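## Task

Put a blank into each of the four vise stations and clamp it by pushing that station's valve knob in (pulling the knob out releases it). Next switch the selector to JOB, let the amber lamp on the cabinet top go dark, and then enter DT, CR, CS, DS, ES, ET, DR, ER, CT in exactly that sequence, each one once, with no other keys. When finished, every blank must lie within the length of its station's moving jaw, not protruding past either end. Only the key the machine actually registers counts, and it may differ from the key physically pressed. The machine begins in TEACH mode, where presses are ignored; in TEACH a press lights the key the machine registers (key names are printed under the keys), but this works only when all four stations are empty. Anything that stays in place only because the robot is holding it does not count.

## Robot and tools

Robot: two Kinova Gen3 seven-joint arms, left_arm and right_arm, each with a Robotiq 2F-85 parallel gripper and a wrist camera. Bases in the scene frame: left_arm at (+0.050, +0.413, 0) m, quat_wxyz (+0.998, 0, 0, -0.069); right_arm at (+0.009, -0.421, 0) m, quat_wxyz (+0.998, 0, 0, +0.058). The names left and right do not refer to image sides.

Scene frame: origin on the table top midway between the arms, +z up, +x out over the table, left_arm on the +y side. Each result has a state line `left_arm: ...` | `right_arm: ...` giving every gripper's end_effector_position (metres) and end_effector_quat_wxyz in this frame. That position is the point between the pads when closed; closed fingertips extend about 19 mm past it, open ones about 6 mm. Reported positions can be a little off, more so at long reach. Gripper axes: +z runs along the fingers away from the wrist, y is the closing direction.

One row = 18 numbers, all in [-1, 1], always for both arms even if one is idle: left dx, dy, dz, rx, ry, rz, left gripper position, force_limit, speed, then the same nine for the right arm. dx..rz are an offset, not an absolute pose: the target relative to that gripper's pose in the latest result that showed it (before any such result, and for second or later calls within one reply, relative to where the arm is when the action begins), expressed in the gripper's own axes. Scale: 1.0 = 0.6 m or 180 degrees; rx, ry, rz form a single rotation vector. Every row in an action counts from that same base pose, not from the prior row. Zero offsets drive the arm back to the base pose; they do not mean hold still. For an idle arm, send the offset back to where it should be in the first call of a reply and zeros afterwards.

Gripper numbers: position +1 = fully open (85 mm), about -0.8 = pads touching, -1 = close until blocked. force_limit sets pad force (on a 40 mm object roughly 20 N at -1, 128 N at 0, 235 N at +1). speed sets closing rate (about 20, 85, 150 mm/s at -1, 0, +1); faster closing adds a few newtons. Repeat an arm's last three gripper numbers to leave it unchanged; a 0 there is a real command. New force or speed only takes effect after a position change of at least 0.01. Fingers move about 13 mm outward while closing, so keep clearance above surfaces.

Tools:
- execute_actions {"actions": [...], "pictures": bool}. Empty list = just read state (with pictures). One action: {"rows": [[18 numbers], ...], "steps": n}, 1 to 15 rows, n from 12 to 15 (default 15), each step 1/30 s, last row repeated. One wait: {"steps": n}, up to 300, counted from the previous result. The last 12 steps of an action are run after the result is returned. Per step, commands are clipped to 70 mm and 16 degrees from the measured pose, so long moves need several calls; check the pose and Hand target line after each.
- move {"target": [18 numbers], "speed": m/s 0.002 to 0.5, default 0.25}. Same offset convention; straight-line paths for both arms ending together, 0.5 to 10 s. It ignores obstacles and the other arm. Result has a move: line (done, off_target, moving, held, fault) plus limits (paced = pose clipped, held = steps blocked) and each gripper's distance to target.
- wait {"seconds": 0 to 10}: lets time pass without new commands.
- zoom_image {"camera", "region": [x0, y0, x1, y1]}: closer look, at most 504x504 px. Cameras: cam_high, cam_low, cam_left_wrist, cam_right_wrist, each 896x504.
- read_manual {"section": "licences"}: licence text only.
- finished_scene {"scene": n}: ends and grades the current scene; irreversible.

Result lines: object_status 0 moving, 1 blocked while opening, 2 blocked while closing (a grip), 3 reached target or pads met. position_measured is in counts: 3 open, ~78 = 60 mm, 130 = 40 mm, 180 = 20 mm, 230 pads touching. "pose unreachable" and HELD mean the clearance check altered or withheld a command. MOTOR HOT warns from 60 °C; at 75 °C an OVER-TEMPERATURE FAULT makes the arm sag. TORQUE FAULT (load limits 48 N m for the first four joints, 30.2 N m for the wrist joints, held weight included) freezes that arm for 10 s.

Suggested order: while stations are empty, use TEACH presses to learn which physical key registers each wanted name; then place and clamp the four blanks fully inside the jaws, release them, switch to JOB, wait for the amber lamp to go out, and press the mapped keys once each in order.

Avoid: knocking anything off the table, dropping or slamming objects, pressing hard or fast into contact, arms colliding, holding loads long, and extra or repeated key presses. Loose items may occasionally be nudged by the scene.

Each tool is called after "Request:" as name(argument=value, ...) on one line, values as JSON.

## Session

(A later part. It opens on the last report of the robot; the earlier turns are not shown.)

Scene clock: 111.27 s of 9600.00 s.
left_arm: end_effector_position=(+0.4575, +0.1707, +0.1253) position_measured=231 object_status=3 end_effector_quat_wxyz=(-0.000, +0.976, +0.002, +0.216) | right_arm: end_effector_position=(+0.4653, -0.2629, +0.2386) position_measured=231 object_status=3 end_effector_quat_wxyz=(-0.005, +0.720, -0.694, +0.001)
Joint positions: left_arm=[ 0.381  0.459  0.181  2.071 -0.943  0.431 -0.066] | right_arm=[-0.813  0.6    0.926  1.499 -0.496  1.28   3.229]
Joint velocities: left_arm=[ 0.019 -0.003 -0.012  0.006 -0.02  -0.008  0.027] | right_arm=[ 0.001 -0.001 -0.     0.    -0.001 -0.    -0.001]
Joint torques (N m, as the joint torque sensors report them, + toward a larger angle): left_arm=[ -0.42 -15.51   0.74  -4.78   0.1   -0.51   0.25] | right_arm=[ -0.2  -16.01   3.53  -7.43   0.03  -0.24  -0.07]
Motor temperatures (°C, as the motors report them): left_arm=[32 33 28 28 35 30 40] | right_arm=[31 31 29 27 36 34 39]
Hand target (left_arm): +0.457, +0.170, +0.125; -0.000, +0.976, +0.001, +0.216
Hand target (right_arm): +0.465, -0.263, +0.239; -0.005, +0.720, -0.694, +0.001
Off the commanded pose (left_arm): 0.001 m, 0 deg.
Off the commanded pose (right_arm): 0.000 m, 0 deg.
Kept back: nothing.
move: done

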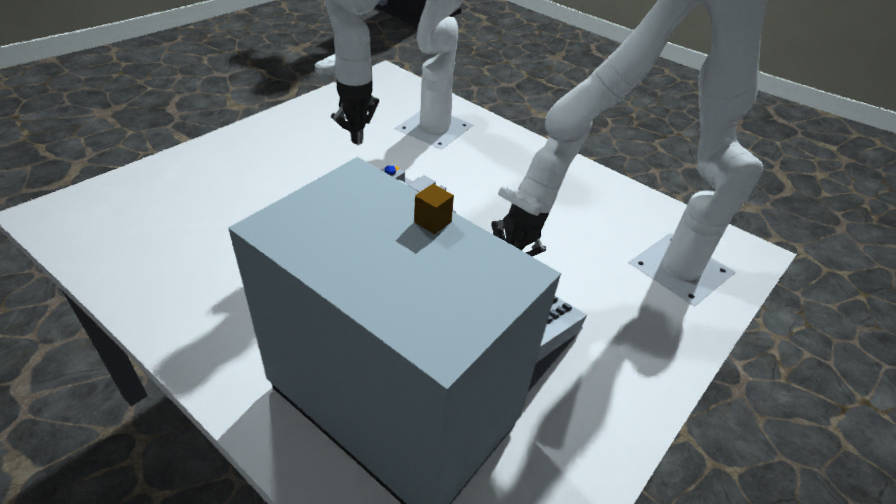

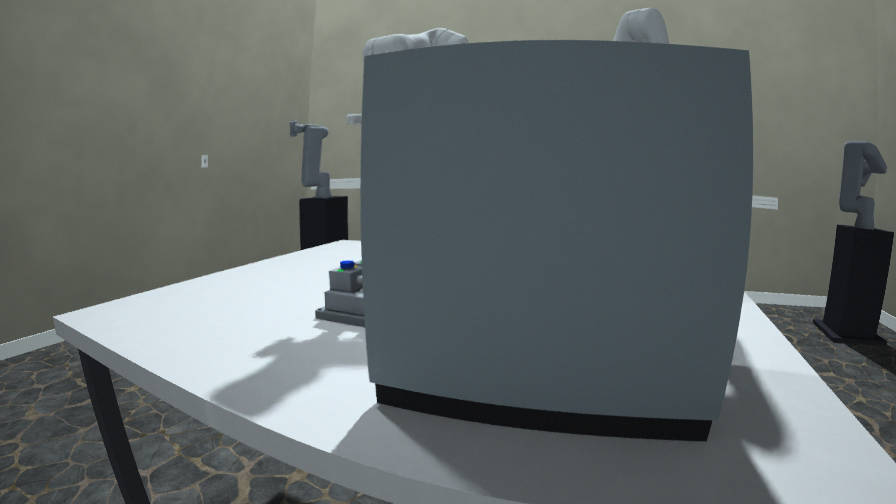

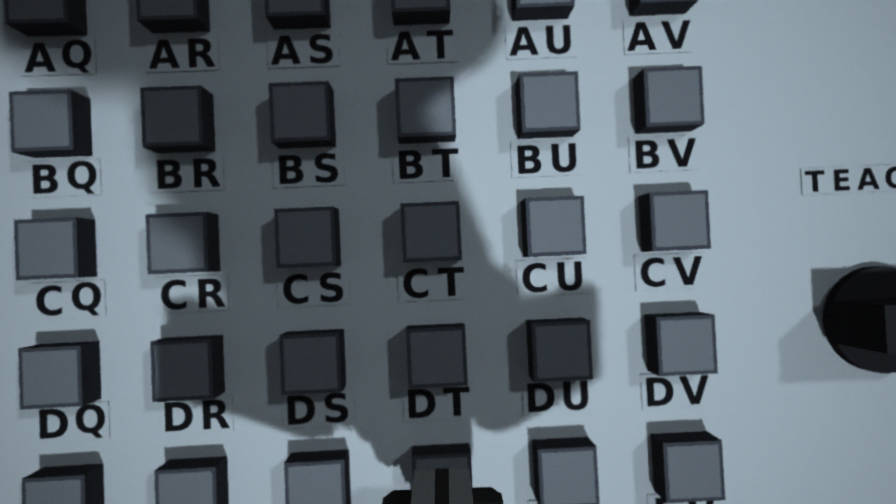

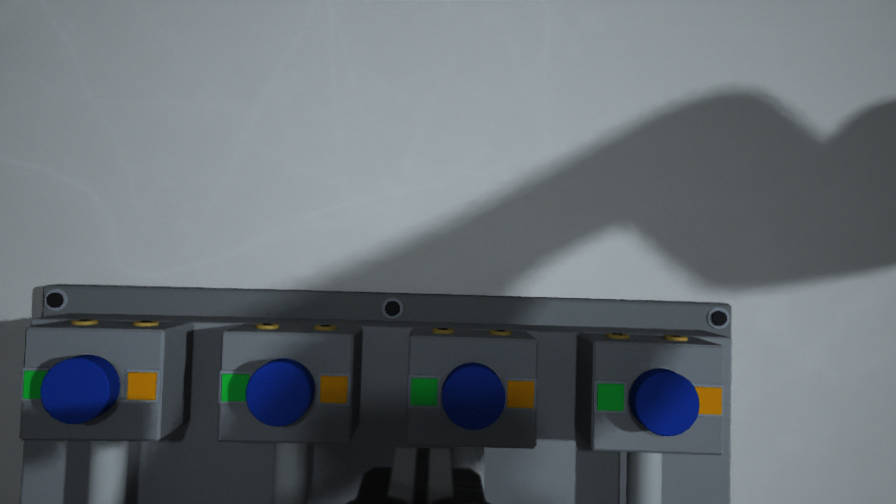

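Request:
move(target=[0.003,0,0.0312,0,0,0,-1,-0.5,0.3, 0,0,0,0,0,0,-1,-0.3,0.2], speed=0.03)

Request:
move(target=[0.055,-0.1145,-0.048,0,0,0,-1,-0.5,0.3, 0,0,0,0,0,0,-1,-0.3,0.2], speed=0.12)

Request:
move(target=[0,0,0.0485,0,0,0,-1,-0.5,0.3, 0,0,0,0,0,0,-1,-0.3,0.2], speed=0.035)

Request:
move(target=[0.001,0.057,-0.03,0,0,0,-1,-0.5,0.3, 0,0,0,0,0,0,-1,-0.3,0.2], speed=0.1)

Scene clock: 113.10 s of 9600.00 s.
left_arm: end_effector_position=(+0.4663, +0.1706, +0.1101) position_measured=231 object_status=3 end_effector_quat_wxyz=(-0.000, +0.976, +0.001, +0.216) | right_arm: end_effector_position=(+0.4653, -0.2629, +0.2386) position_measured=231 object_status=3 end_effector_quat_wxyz=(-0.005, +0.720, -0.694, +0.001)
Joint positions: left_arm=[ 0.4    0.501  0.139  2.064 -0.993  0.391 -0.023] | right_arm=[-0.813  0.6    0.926  1.499 -0.496  1.28   3.229]
Joint velocities: left_arm=[ 0.005 -0.001 -0.004  0.002 -0.006 -0.003  0.007] | right_arm=[ 0.002 -0.    -0.    -0.     0.001 -0.    -0.   ]
Joint torques (N m, as the joint torque sensors report them, + toward a larger angle): left_arm=[ -0.63 -14.01   0.22  -5.45  -0.36  -0.45   0.32] | right_arm=[ -0.32 -15.75   3.44  -7.19   0.09  -0.22   0.07]
Motor temperatures (°C, as the motors report them): left_arm=[32 33 28 28 35 30 40] | right_arm=[31 31 29 27 36 34 39]
Hand target (left_arm): +0.467, +0.171, +0.109; -0.000, +0.976, +0.002, +0.216
Hand target (right_arm): +0.465, -0.263, +0.239; -0.005, +0.720, -0.694, +0.001
Off the commanded pose (left_arm): 0.001 m, 0 deg.
Off the commanded pose (right_arm): 0.000 m, 0 deg.
Kept back: nothing.
move: done

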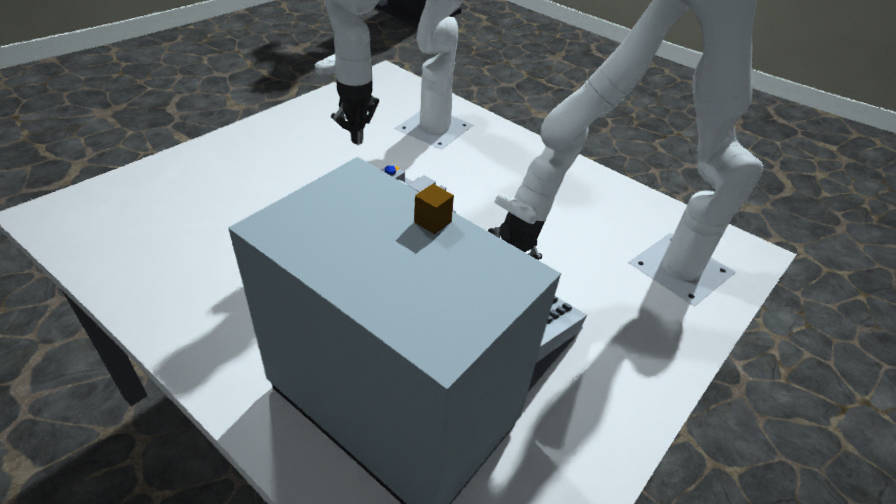

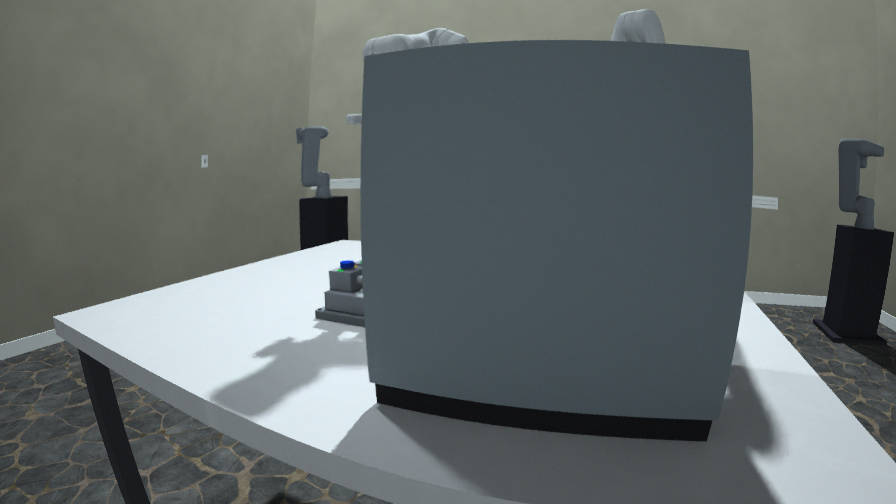

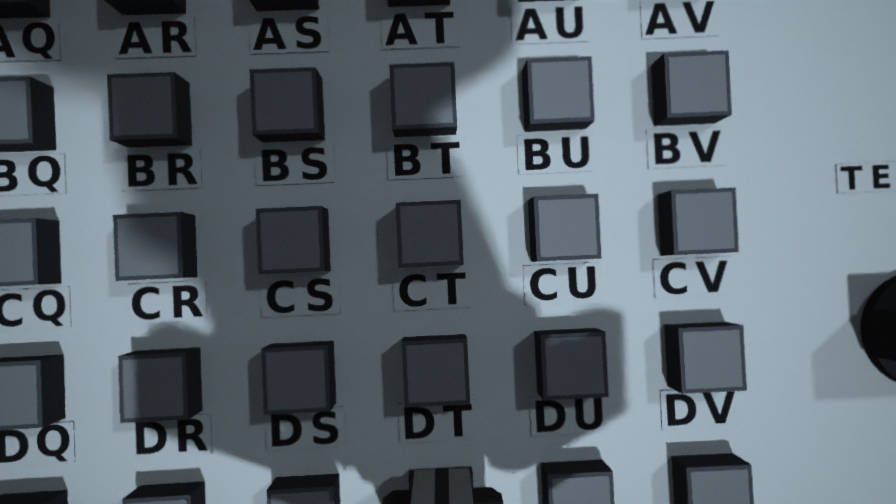

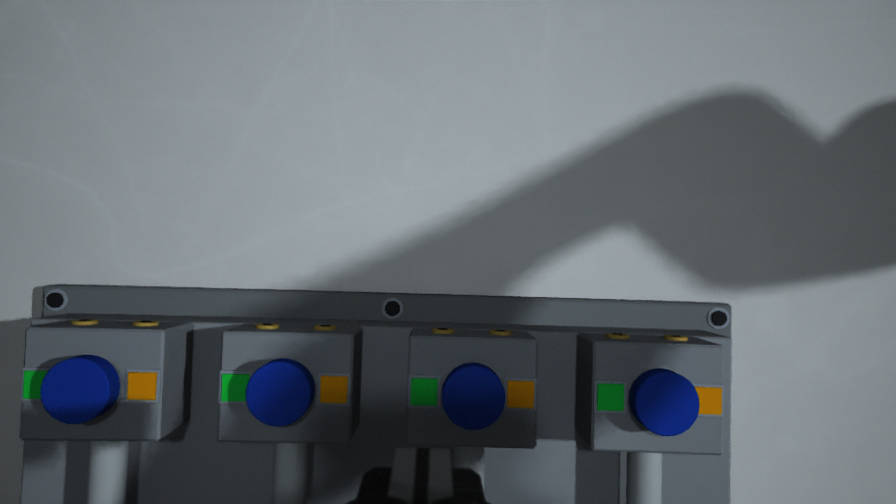

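Scene clock: 114.27 s of 9600.00 s.
left_arm: end_effector_position=(+0.4829, +0.2386, +0.1494) position_measured=231 object_status=3 end_effector_quat_wxyz=(+0.000, +0.976, +0.001, +0.216) | right_arm: end_effector_position=(+0.4653, -0.2629, +0.2386) position_measured=231 object_status=3 end_effector_quat_wxyz=(-0.005, +0.720, -0.694, +0.001)
Joint positions: left_arm=[ 0.11   0.378  0.266  2.105 -0.838  0.396 -0.354] | right_arm=[-0.813  0.6    0.926  1.499 -0.496  1.28   3.229]
Joint velocities: left_arm=[-0.019 -0.002  0.004 -0.003  0.013  0.003 -0.017] | right_arm=[-0.001 -0.    -0.     0.    -0.     0.001  0.   ]
Joint torques (N m, as the joint torque sensors report them, + toward a larger angle): left_arm=[  0.85 -14.45   1.84  -5.36   0.09  -0.73  -0.17] | right_arm=[ -0.16 -16.04   3.54  -7.2    0.12  -0.11  -0.02]
Motor temperatures (°C, as the motors report them): left_arm=[32 33 28 28 35 30 40] | right_arm=[31 31 29 27 36 34 39]
Hand target (left_arm): +0.483, +0.239, +0.150; +0.000, +0.976, +0.001, +0.216
Hand target (right_arm): +0.465, -0.263, +0.239; -0.005, +0.720, -0.694, +0.001
Off the commanded pose (left_arm): 0.001 m, 0 deg.
Off the commanded pose (right_arm): 0.000 m, 0 deg.
Kept back: nothing.
move: done

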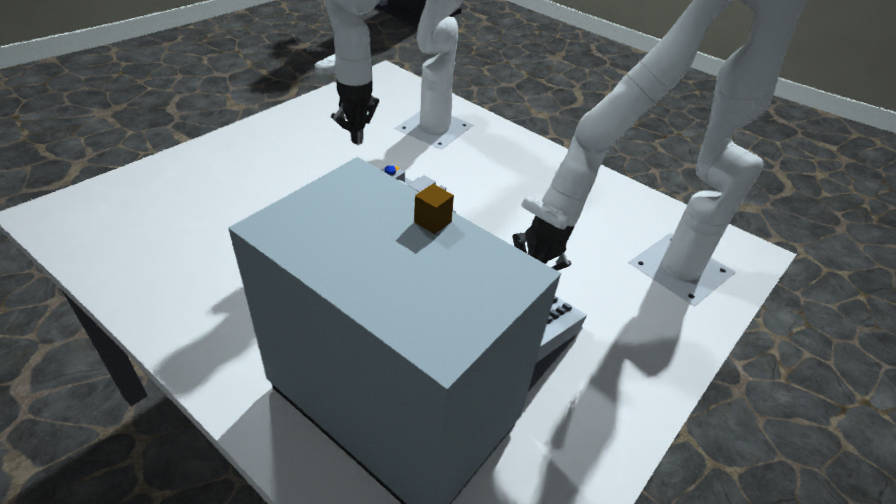

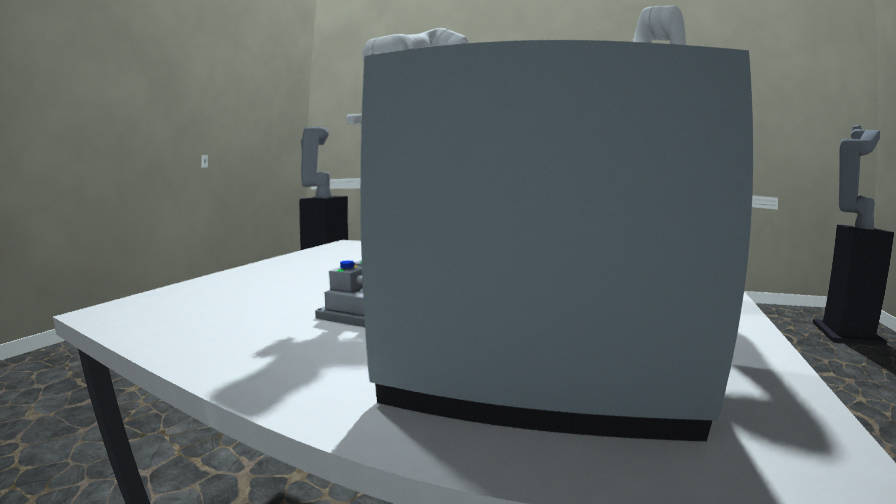

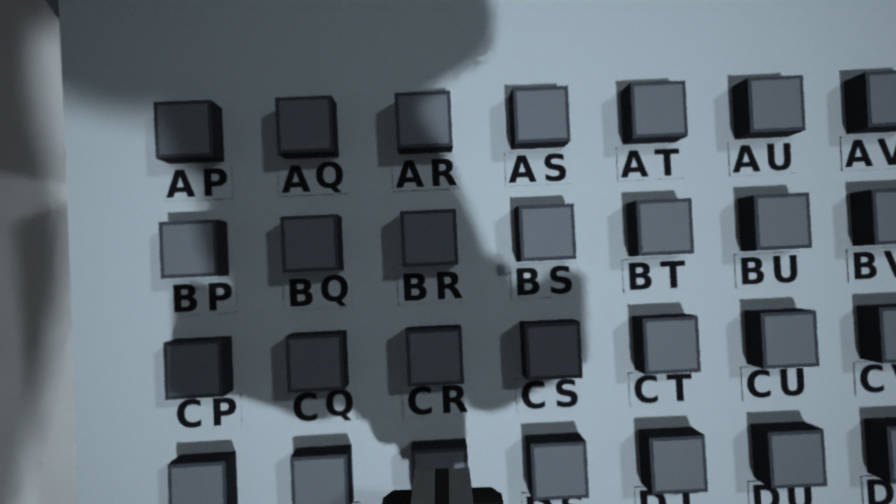

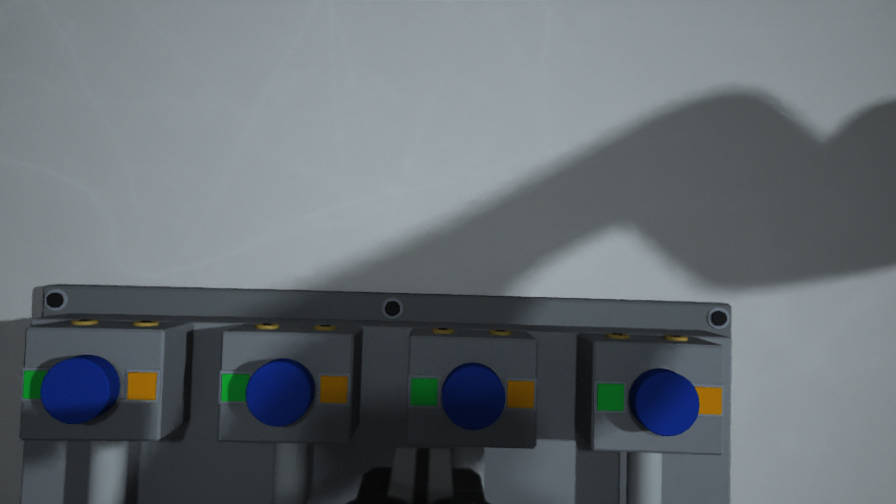

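Scene clock: 115.37 s of 9600.00 s.
left_arm: end_effector_position=(+0.4946, +0.2385, +0.1244) position_measured=231 object_status=3 end_effector_quat_wxyz=(+0.000, +0.976, +0.001, +0.216) | right_arm: end_effector_position=(+0.4653, -0.2629, +0.2386) position_measured=231 object_status=3 end_effector_quat_wxyz=(-0.005, +0.720, -0.694, +0.001)
Joint positions: left_arm=[ 0.168  0.446  0.177  2.101 -0.934  0.327 -0.265] | right_arm=[-0.813  0.6    0.926  1.499 -0.496  1.28   3.229]
Joint velocities: left_arm=[ 0.011  0.    -0.01   0.004 -0.012 -0.003  0.012] | right_arm=[ 0.     0.     0.001  0.001 -0.     0.    -0.   ]
Joint torques (N m, as the joint torque sensors report them, + toward a larger angle): left_arm=[ -0.88 -12.63   0.68  -6.26  -0.23  -1.18   0.22] | right_arm=[ -0.32 -15.83   3.47  -7.36   0.06  -0.24   0.12]
Motor temperatures (°C, as the motors report them): left_arm=[32 33 28 28 35 30 40] | right_arm=[31 31 29 27 36 34 39]
Hand target (left_arm): +0.495, +0.238, +0.123; +0.000, +0.976, +0.001, +0.216
Hand target (right_arm): +0.465, -0.263, +0.239; -0.005, +0.720, -0.694, +0.001
Off the commanded pose (left_arm): 0.001 m, 0 deg.
Off the commanded pose (right_arm): 0.000 m, 0 deg.
Kept back: nothing.
move: done

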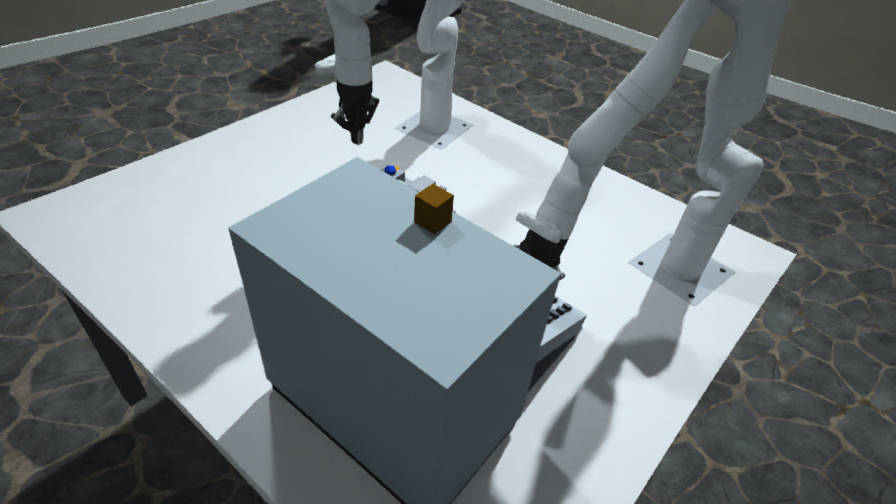

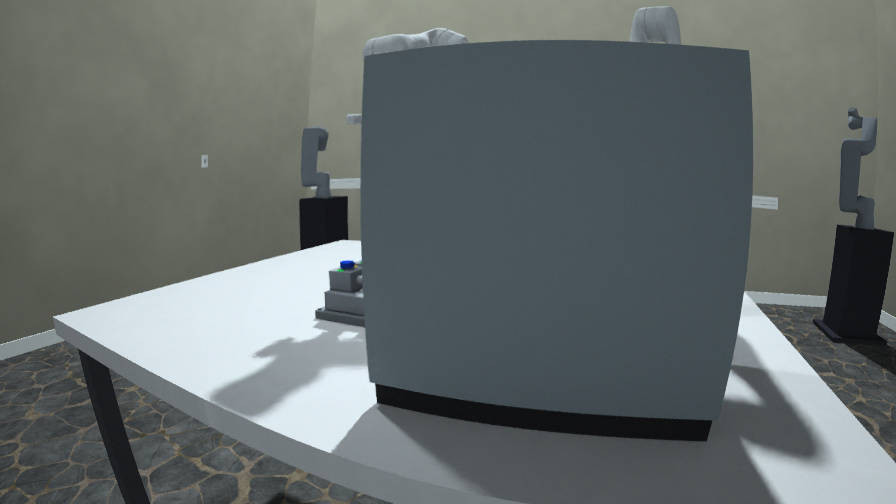

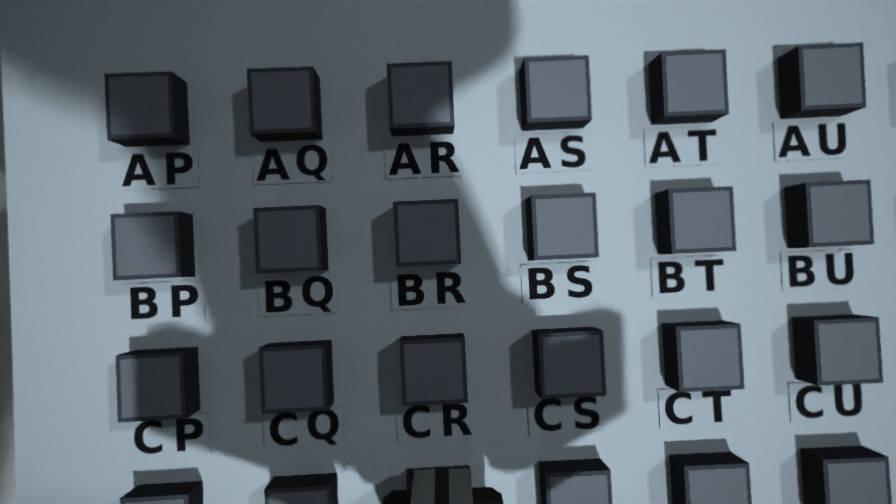

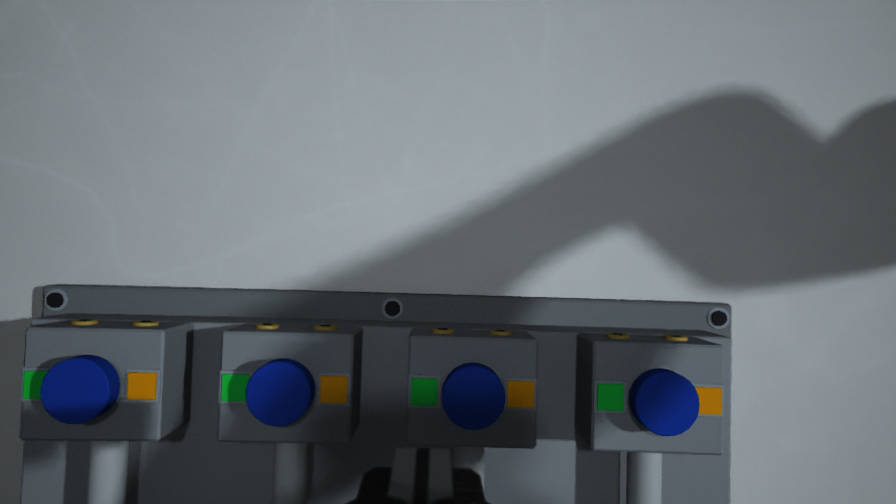

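Scene clock: 116.20 s of 9600.00 s.
left_arm: end_effector_position=(+0.4878, +0.2047, +0.1411) position_measured=231 object_status=3 end_effector_quat_wxyz=(+0.000, +0.976, +0.001, +0.217) | right_arm: end_effector_position=(+0.4653, -0.2629, +0.2386) position_measured=231 object_status=3 end_effector_quat_wxyz=(-0.005, +0.720, -0.694, +0.001)
Joint positions: left_arm=[ 0.214  0.433  0.239  2.047 -0.866  0.429 -0.264] | right_arm=[-0.813  0.6    0.926  1.499 -0.496  1.28   3.229]
Joint velocities: left_arm=[ 0.002  0.001  0.003 -0.003  0.002  0.003 -0.001] | right_arm=[ 0.001 -0.    -0.    -0.001  0.    -0.     0.   ]
Joint torques (N m, as the joint torque sensors report them, + toward a larger angle): left_arm=[ -0.11 -15.4    1.81  -5.35   0.21  -0.69   0.23] | right_arm=[ -0.19 -15.79   3.6   -7.31   0.01  -0.25   0.01]
Motor temperatures (°C, as the motors report them): left_arm=[32 33 28 28 35 30 40] | right_arm=[31 31 29 27 36 34 39]
Hand target (left_arm): +0.488, +0.205, +0.141; +0.000, +0.976, +0.001, +0.216
Hand target (right_arm): +0.465, -0.263, +0.239; -0.005, +0.720, -0.694, +0.001
Off the commanded pose (left_arm): 0.000 m, 0 deg.
Off the commanded pose (right_arm): 0.000 m, 0 deg.
Kept back: nothing.
move: done

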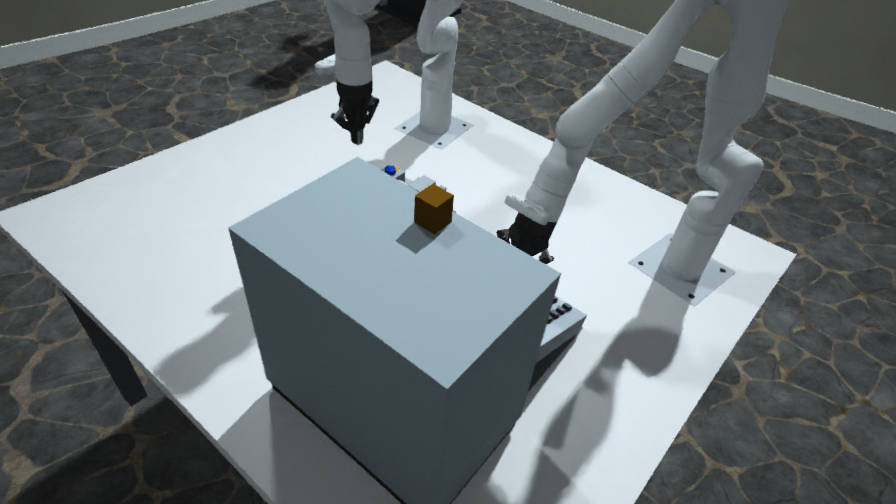

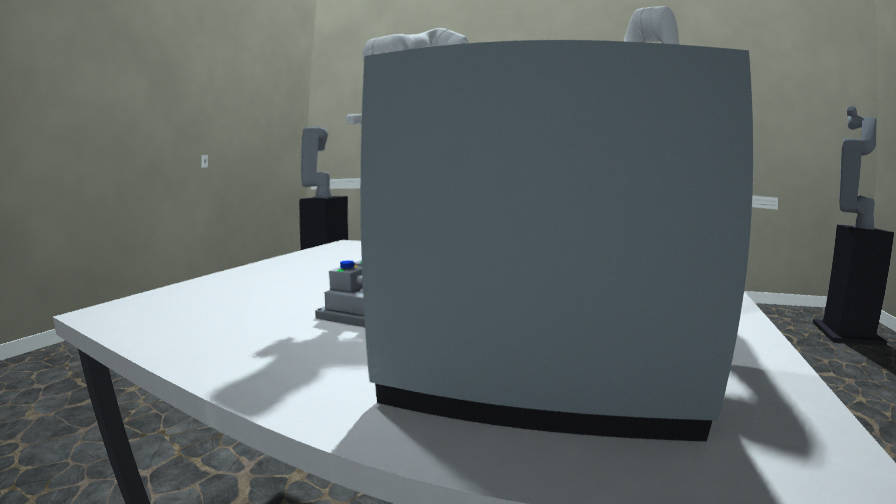

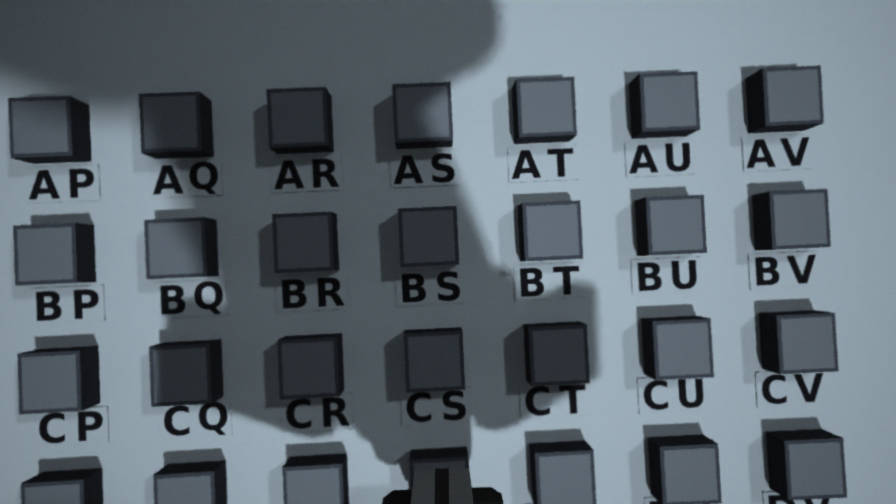

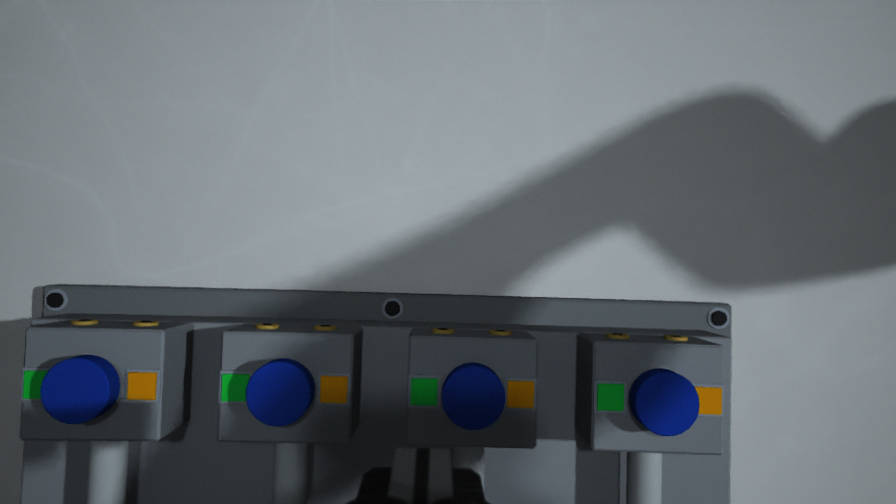

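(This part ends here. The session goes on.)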